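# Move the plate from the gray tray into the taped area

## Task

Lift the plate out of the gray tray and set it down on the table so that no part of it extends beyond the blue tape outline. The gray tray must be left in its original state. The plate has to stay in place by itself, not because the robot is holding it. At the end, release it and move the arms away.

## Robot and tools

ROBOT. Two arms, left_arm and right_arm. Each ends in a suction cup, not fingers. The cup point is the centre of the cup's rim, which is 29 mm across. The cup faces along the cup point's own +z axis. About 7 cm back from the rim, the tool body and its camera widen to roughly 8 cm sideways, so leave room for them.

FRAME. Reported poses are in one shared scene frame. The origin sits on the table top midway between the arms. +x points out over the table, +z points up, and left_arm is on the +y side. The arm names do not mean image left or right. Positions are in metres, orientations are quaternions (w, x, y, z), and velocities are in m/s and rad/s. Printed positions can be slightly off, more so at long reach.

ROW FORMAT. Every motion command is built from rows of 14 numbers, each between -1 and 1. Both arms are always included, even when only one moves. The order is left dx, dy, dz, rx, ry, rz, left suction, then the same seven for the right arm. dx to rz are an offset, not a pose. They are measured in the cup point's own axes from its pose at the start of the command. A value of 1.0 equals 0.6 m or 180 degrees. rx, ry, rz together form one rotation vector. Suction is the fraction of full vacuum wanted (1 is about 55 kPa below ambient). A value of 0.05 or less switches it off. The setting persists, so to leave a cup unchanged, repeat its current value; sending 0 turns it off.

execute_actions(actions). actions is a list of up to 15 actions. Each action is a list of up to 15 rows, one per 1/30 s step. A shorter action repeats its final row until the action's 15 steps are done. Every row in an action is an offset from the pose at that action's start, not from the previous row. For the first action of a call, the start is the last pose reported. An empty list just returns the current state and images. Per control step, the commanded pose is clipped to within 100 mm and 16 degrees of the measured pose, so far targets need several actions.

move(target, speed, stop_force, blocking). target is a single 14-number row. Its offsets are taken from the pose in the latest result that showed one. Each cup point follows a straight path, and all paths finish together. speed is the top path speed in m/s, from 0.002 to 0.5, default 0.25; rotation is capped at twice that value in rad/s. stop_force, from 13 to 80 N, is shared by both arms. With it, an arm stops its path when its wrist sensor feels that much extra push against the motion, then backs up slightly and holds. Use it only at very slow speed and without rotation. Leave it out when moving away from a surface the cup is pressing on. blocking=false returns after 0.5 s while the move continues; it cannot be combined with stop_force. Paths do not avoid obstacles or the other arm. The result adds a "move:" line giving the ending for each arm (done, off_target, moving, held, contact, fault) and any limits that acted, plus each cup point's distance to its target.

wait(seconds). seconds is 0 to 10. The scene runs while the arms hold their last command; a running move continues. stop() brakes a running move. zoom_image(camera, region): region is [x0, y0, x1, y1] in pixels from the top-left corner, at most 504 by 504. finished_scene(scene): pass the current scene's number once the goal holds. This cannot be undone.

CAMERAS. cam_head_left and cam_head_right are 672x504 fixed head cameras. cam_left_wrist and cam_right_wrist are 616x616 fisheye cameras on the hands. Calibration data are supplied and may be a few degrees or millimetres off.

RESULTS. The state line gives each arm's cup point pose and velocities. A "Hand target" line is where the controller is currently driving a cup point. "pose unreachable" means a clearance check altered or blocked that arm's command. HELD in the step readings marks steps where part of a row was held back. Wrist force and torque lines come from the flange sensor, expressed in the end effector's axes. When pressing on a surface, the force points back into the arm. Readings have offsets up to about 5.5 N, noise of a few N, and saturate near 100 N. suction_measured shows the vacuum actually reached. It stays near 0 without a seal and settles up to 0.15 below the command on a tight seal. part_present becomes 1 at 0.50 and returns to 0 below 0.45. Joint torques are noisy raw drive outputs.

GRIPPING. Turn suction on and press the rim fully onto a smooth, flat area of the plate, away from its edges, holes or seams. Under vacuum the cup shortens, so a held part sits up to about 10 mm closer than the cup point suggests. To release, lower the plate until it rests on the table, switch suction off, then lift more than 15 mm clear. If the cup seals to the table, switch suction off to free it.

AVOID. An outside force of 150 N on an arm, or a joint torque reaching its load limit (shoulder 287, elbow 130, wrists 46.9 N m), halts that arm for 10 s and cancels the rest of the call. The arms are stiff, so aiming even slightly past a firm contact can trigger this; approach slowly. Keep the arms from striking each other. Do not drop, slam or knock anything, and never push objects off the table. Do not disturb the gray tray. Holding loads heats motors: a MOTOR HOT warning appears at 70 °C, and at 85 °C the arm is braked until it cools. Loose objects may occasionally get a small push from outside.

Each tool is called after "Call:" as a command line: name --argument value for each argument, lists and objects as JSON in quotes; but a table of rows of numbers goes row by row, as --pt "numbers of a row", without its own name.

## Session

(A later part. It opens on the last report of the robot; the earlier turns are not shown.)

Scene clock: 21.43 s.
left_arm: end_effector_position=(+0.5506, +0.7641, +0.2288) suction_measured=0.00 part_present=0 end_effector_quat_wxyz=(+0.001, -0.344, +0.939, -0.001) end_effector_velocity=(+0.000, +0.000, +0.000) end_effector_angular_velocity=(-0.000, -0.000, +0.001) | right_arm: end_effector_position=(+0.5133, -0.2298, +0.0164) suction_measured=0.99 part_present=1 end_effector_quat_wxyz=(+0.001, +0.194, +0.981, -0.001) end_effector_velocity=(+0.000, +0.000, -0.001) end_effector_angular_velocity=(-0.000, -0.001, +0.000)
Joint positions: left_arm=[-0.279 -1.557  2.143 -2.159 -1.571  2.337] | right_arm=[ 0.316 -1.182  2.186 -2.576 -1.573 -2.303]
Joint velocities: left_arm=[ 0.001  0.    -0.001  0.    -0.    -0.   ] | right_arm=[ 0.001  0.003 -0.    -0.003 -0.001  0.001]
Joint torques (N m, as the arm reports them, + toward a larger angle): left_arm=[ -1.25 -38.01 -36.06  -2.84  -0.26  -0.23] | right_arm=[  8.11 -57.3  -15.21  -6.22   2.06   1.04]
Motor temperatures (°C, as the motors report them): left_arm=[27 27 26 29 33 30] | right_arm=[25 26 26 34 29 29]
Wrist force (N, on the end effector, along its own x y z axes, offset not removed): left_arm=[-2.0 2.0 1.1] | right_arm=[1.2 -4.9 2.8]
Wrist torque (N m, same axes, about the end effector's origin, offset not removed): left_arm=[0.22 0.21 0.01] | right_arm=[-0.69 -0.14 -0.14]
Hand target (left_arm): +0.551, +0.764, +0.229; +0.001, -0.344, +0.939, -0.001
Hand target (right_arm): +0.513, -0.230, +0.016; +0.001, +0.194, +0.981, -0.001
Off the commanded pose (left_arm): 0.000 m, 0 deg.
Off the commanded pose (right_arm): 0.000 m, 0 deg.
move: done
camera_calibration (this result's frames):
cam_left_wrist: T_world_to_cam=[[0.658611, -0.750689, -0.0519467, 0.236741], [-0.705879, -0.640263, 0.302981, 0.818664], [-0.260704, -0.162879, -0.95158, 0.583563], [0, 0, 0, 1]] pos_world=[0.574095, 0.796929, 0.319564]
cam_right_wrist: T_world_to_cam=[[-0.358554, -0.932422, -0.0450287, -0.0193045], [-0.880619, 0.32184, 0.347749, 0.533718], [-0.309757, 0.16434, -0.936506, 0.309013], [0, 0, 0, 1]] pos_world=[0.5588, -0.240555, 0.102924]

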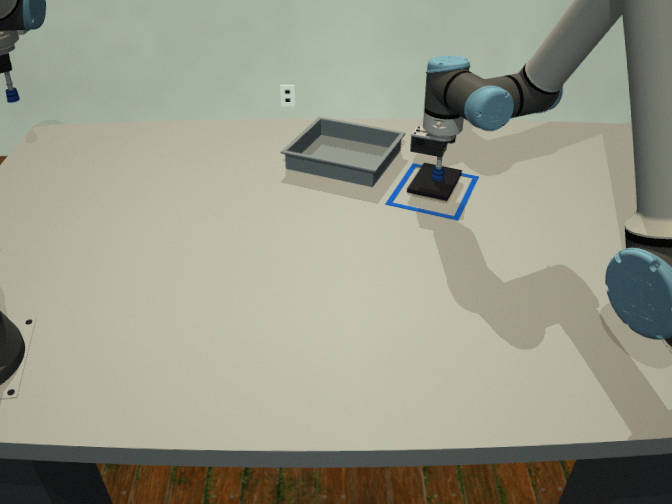

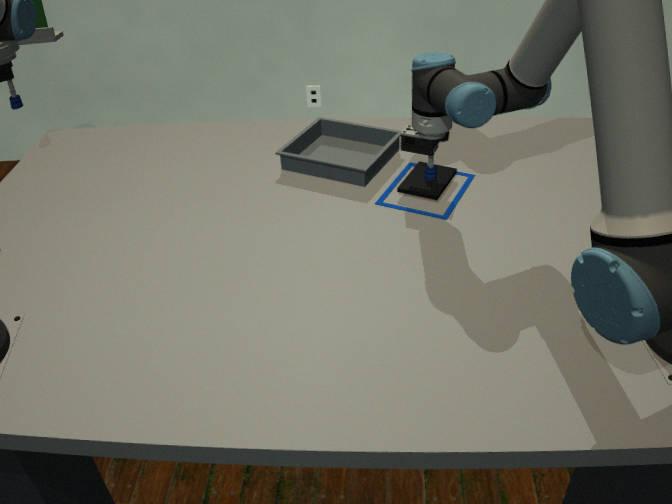

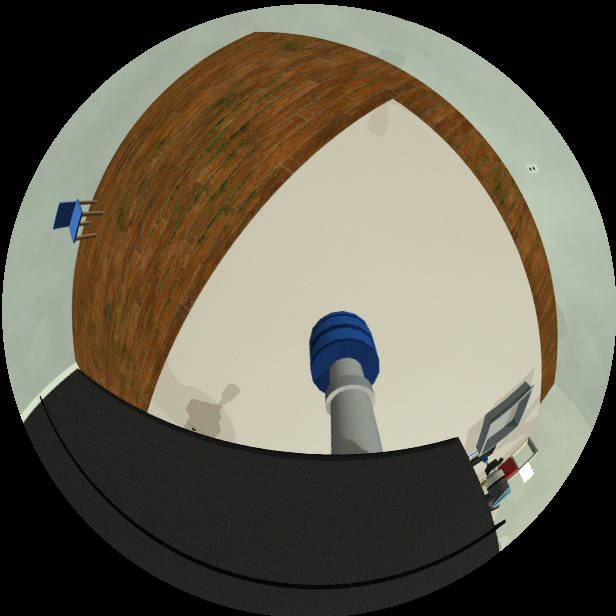

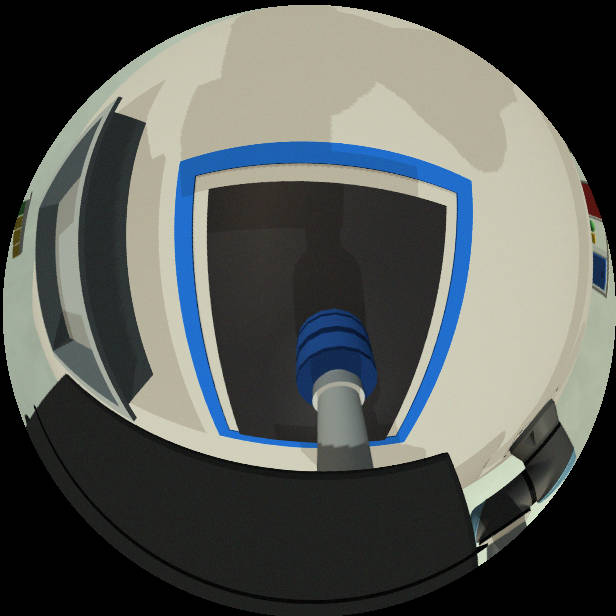

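Call:
move --target '[0,0,0,0,0,0,0,0,0,0.05,0,0,0,1]' --speed 0.01 --stop_force 13

Call:
execute_actions --actions '[[[0,0,0,0,0,0,0,0,0,0,0,0,0,0]]]'

Call:
move --target '[0,0,0,0,0,0,0,0,0,-0.2,0,0,0,0]' --speed 0.15

Scene clock: 28.60 s.
left_arm: end_effector_position=(+0.5506, +0.7641, +0.2288) suction_measured=0.00 part_present=0 end_effector_quat_wxyz=(+0.001, -0.344, +0.939, -0.001) end_effector_velocity=(-0.000, +0.001, -0.000) end_effector_angular_velocity=(+0.000, +0.000, +0.001) | right_arm: end_effector_position=(+0.5133, -0.2297, +0.0013) suction_measured=0.98 part_present=1 end_effector_quat_wxyz=(+0.001, +0.194, +0.981, -0.000) end_effector_velocity=(-0.002, -0.000, +0.001) end_effector_angular_velocity=(-0.004, +0.004, +0.002)
Joint positions: left_arm=[-0.279 -1.557  2.143 -2.159 -1.571  2.337] | right_arm=[ 0.316 -1.156  2.19  -2.606 -1.573 -2.303]
Joint velocities: left_arm=[0.001 0.    0.    0.    0.    0.   ] | right_arm=[ 0.002 -0.003  0.001  0.007 -0.001 -0.   ]
Joint torques (N m, as the arm reports them, + toward a larger angle): left_arm=[ -0.48 -37.52 -34.82  -3.21  -0.22  -0.07] | right_arm=[  0.14 -55.24 -13.24   1.01  -0.35  -0.23]
Motor temperatures (°C, as the motors report them): left_arm=[27 27 26 29 33 30] | right_arm=[25 26 26 34 29 29]
Wrist force (N, on the end effector, along its own x y z axes, offset not removed): left_arm=[-2.7 -2.1 0.5] | right_arm=[2.8 -6.7 -28.8]
Wrist torque (N m, same axes, about the end effector's origin, offset not removed): left_arm=[-0.42 0.36 0.19] | right_arm=[-0.68 -0.08 -0.03]
Hand target (left_arm): +0.551, +0.764, +0.229; +0.001, -0.344, +0.939, -0.001
Hand target (right_arm): +0.513, -0.230, +0.001; +0.001, +0.194, +0.981, -0.001
Off the commanded pose (left_arm): 0.000 m, 0 deg.
Off the commanded pose (right_arm): 0.015 m, 0 deg.
move: contact (right_arm)
camera_calibration (this result's frames):
cam_left_wrist: T_world_to_cam=[[0.658611, -0.750689, -0.0519468, 0.236741], [-0.705879, -0.640263, 0.302981, 0.818663], [-0.260704, -0.162879, -0.95158, 0.583563], [0, 0, 0, 1]] pos_world=[0.574095, 0.796929, 0.319564]
cam_right_wrist: T_world_to_cam=[[-0.358433, -0.932459, -0.0452365, -0.0199368], [-0.880746, 0.321694, 0.347562, 0.538998], [-0.309535, 0.16442, -0.936565, 0.294751], [0, 0, 0, 1]] pos_world=[0.55881, -0.240445, 0.0878166]

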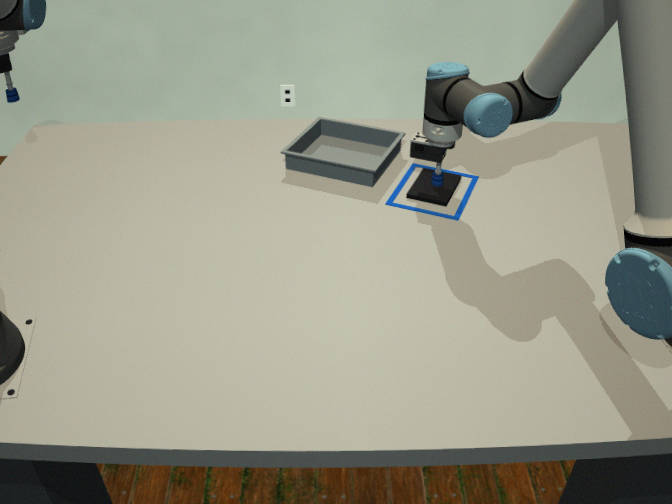

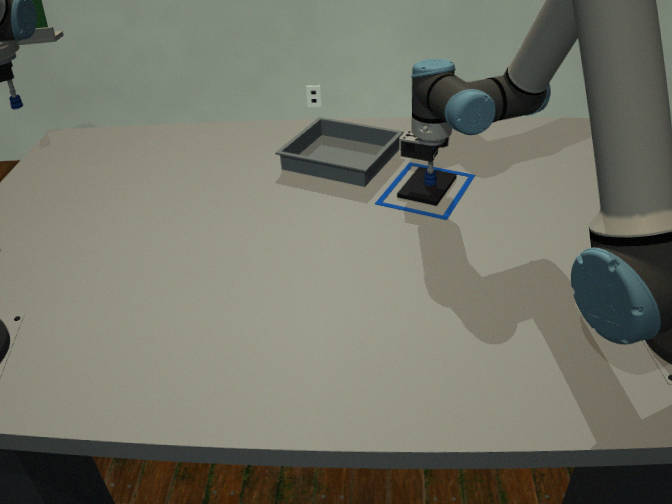

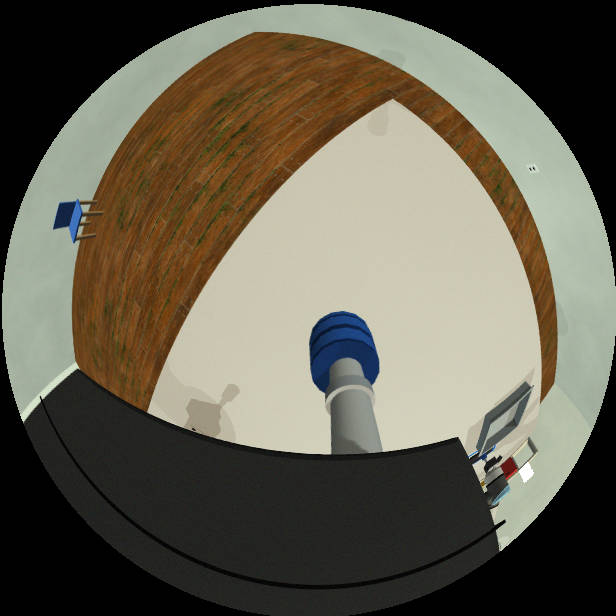

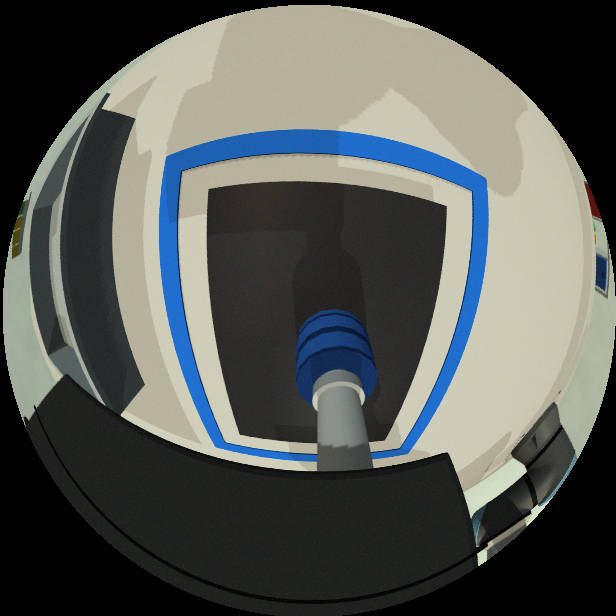

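Scene clock: 29.10 s.
left_arm: end_effector_position=(+0.5506, +0.7641, +0.2288) suction_measured=0.00 part_present=0 end_effector_quat_wxyz=(+0.001, -0.344, +0.939, -0.001) end_effector_velocity=(+0.000, -0.000, -0.000) end_effector_angular_velocity=(-0.000, -0.000, -0.001) | right_arm: end_effector_position=(+0.5133, -0.2297, +0.0013) suction_measured=0.00 part_present=0 end_effector_quat_wxyz=(+0.001, +0.194, +0.981, -0.000) end_effector_velocity=(-0.000, +0.001, +0.000) end_effector_angular_velocity=(+0.001, -0.000, +0.000)
Joint positions: left_arm=[-0.279 -1.557  2.143 -2.159 -1.571  2.337] | right_arm=[ 0.316 -1.156  2.19  -2.606 -1.573 -2.303]
Joint velocities: left_arm=[-0.001  0.     0.    -0.001 -0.     0.   ] | right_arm=[ 0.001 -0.     0.    -0.001  0.001  0.   ]
Joint torques (N m, as the arm reports them, + toward a larger angle): left_arm=[ -0.62 -36.6  -35.37  -3.01  -0.63   0.04] | right_arm=[  2.13 -31.81 -12.53  -3.18  -0.68  -0.19]
Motor temperatures (°C, as the motors report them): left_arm=[27 27 26 29 33 30] | right_arm=[25 26 26 34 29 29]
Wrist force (N, on the end effector, along its own x y z axes, offset not removed): left_arm=[1.7 1.9 2.6] | right_arm=[0.9 -5.9 -38.9]
Wrist torque (N m, same axes, about the end effector's origin, offset not removed): left_arm=[0.05 -0.32 0.02] | right_arm=[-0.15 0.41 0.10]
Hand target (left_arm): +0.551, +0.764, +0.229; +0.001, -0.344, +0.939, -0.001
Hand target (right_arm): +0.513, -0.230, +0.001; +0.001, +0.194, +0.981, -0.000
Off the commanded pose (left_arm): 0.000 m, 0 deg.
Off the commanded pose (right_arm): 0.000 m, 0 deg.
Step readings (end_effector_position):
0: left_arm (+0.5506, +0.7641, +0.2288) | right_arm (+0.5133, -0.2297, +0.0013)
1: left_arm (+0.5506, +0.7641, +0.2288) | right_arm (+0.5133, -0.2297, +0.0013)
2: left_arm (+0.5506, +0.7641, +0.2288) | right_arm (+0.5133, -0.2297, +0.0013)
4: left_arm (+0.5506, +0.7641, +0.2288) | right_arm (+0.5133, -0.2297, +0.0013)
8: left_arm (+0.5506, +0.7641, +0.2288) | right_arm (+0.5133, -0.2297, +0.0013)
15: end_effector_position above
camera_calibration (this result's frames):
cam_left_wrist: T_world_to_cam=[[0.658611, -0.750689, -0.0519467, 0.236741], [-0.705879, -0.640263, 0.302981, 0.818663], [-0.260704, -0.162879, -0.95158, 0.583563], [0, 0, 0, 1]] pos_world=[0.574095, 0.796929, 0.319564]
cam_right_wrist: T_world_to_cam=[[-0.358434, -0.932459, -0.0452154, -0.0199438], [-0.880737, 0.321698, 0.347581, 0.538974], [-0.309559, 0.164408, -0.936559, 0.294791], [0, 0, 0, 1]] pos_world=[0.558801, -0.24045, 0.0878501]

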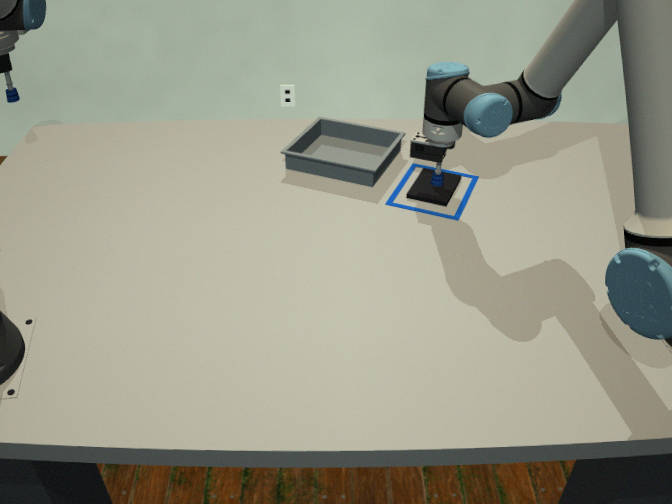

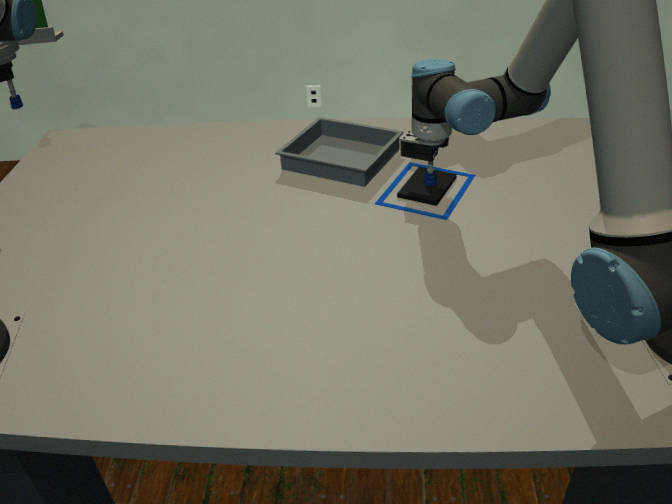

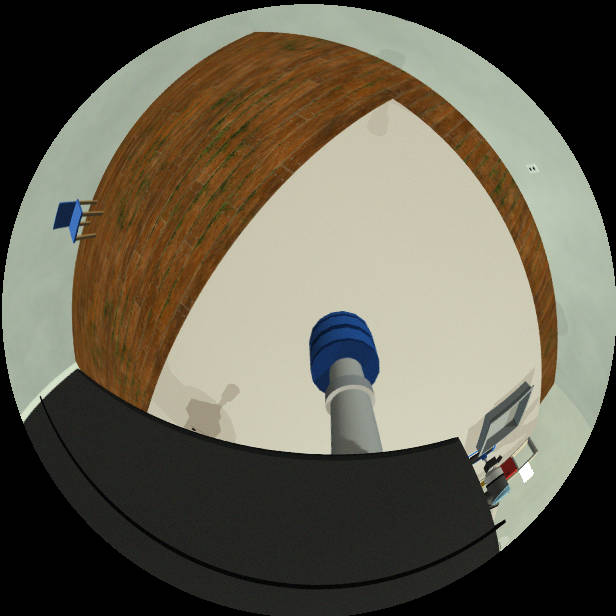

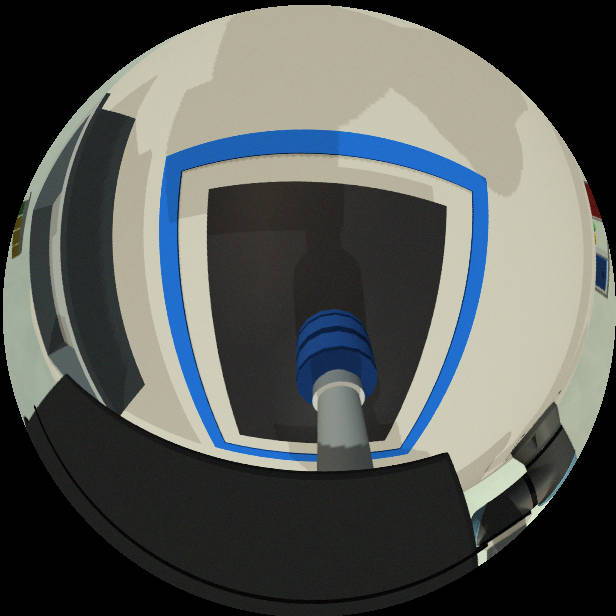

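Scene clock: 30.37 s.
left_arm: end_effector_position=(+0.5506, +0.7641, +0.2288) suction_measured=0.00 part_present=0 end_effector_quat_wxyz=(+0.001, -0.344, +0.939, -0.001) end_effector_velocity=(-0.000, +0.000, -0.000) end_effector_angular_velocity=(+0.000, -0.000, -0.000) | right_arm: end_effector_position=(+0.5130, -0.2298, +0.1212) suction_measured=0.00 part_present=0 end_effector_quat_wxyz=(+0.001, +0.194, +0.981, -0.000) end_effector_velocity=(-0.001, -0.000, +0.001) end_effector_angular_velocity=(-0.002, -0.000, +0.001)
Joint positions: left_arm=[-0.279 -1.557  2.143 -2.159 -1.571  2.337] | right_arm=[ 0.316 -1.343  2.137 -2.365 -1.573 -2.303]
Joint velocities: left_arm=[ 0.     0.     0.001 -0.001  0.     0.   ] | right_arm=[ 0.001 -0.002 -0.     0.003 -0.002  0.   ]
Joint torques (N m, as the arm reports them, + toward a larger angle): left_arm=[ -0.57 -36.76 -36.8   -3.04  -0.37   0.19] | right_arm=[  5.93 -63.14 -38.57  -1.49  -0.14  -1.81]
Motor temperatures (°C, as the motors report them): left_arm=[27 27 26 29 33 30] | right_arm=[25 26 26 34 29 29]
Wrist force (N, on the end effector, along its own x y z axes, offset not removed): left_arm=[-0.1 4.3 0.6] | right_arm=[-0.4 -5.8 3.7]
Wrist torque (N m, same axes, about the end effector's origin, offset not removed): left_arm=[0.40 0.12 -0.03] | right_arm=[-0.91 0.01 -0.22]
Hand target (left_arm): +0.551, +0.764, +0.229; +0.001, -0.344, +0.939, -0.001
Hand target (right_arm): +0.513, -0.230, +0.121; +0.001, +0.194, +0.981, -0.000
Off the commanded pose (left_arm): 0.000 m, 0 deg.
Off the commanded pose (right_arm): 0.000 m, 0 deg.
move: done
camera_calibration (this result's frames):
cam_left_wrist: T_world_to_cam=[[0.658611, -0.750689, -0.0519467, 0.236741], [-0.705879, -0.640263, 0.302981, 0.818664], [-0.260704, -0.162879, -0.95158, 0.583563], [0, 0, 0, 1]] pos_world=[0.574095, 0.796929, 0.319564]
cam_right_wrist: T_world_to_cam=[[-0.358352, -0.932491, -0.0452194, -0.0147189], [-0.880767, 0.32162, 0.347577, 0.497051], [-0.309569, 0.164383, -0.93656, 0.407022], [0, 0, 0, 1]] pos_world=[0.558513, -0.240494, 0.207771]

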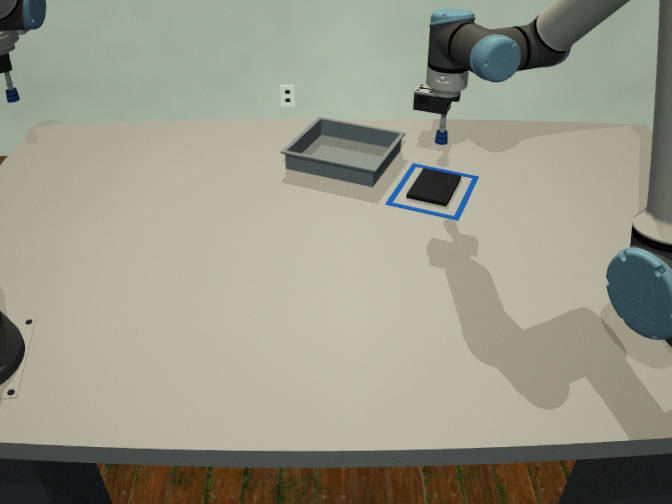

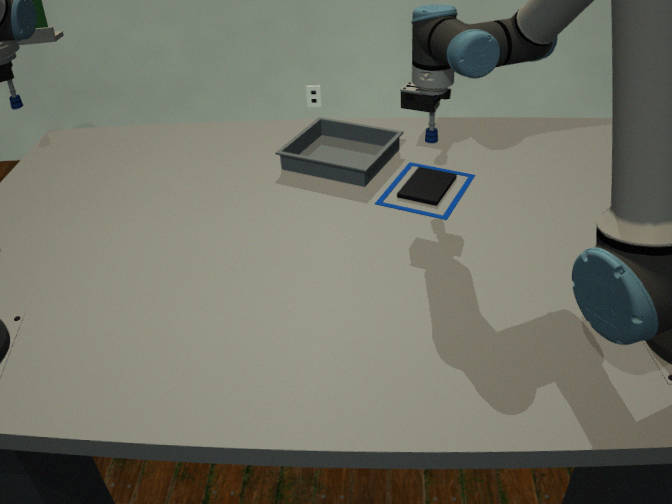

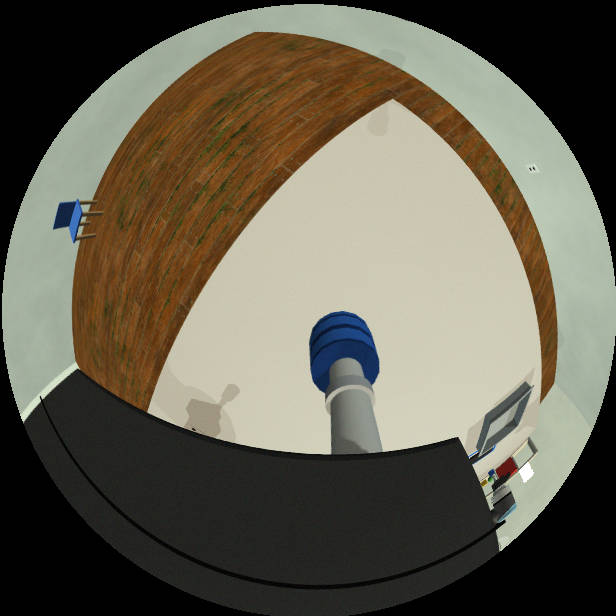

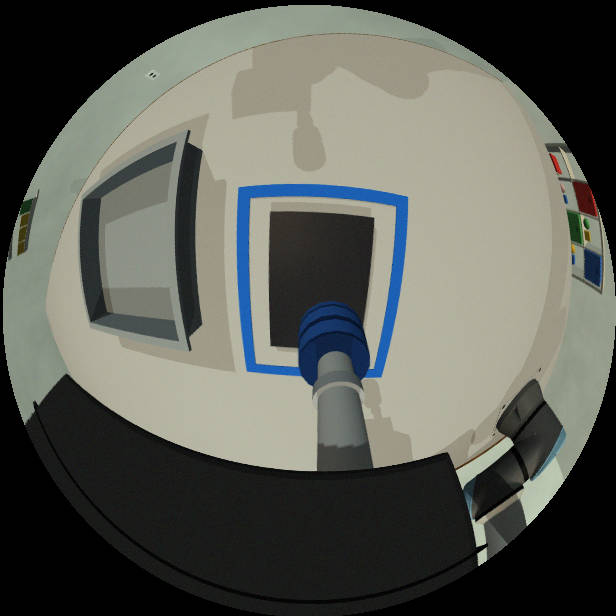

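Call:
finished_scene --scene 2

The scene is finished: the task was done.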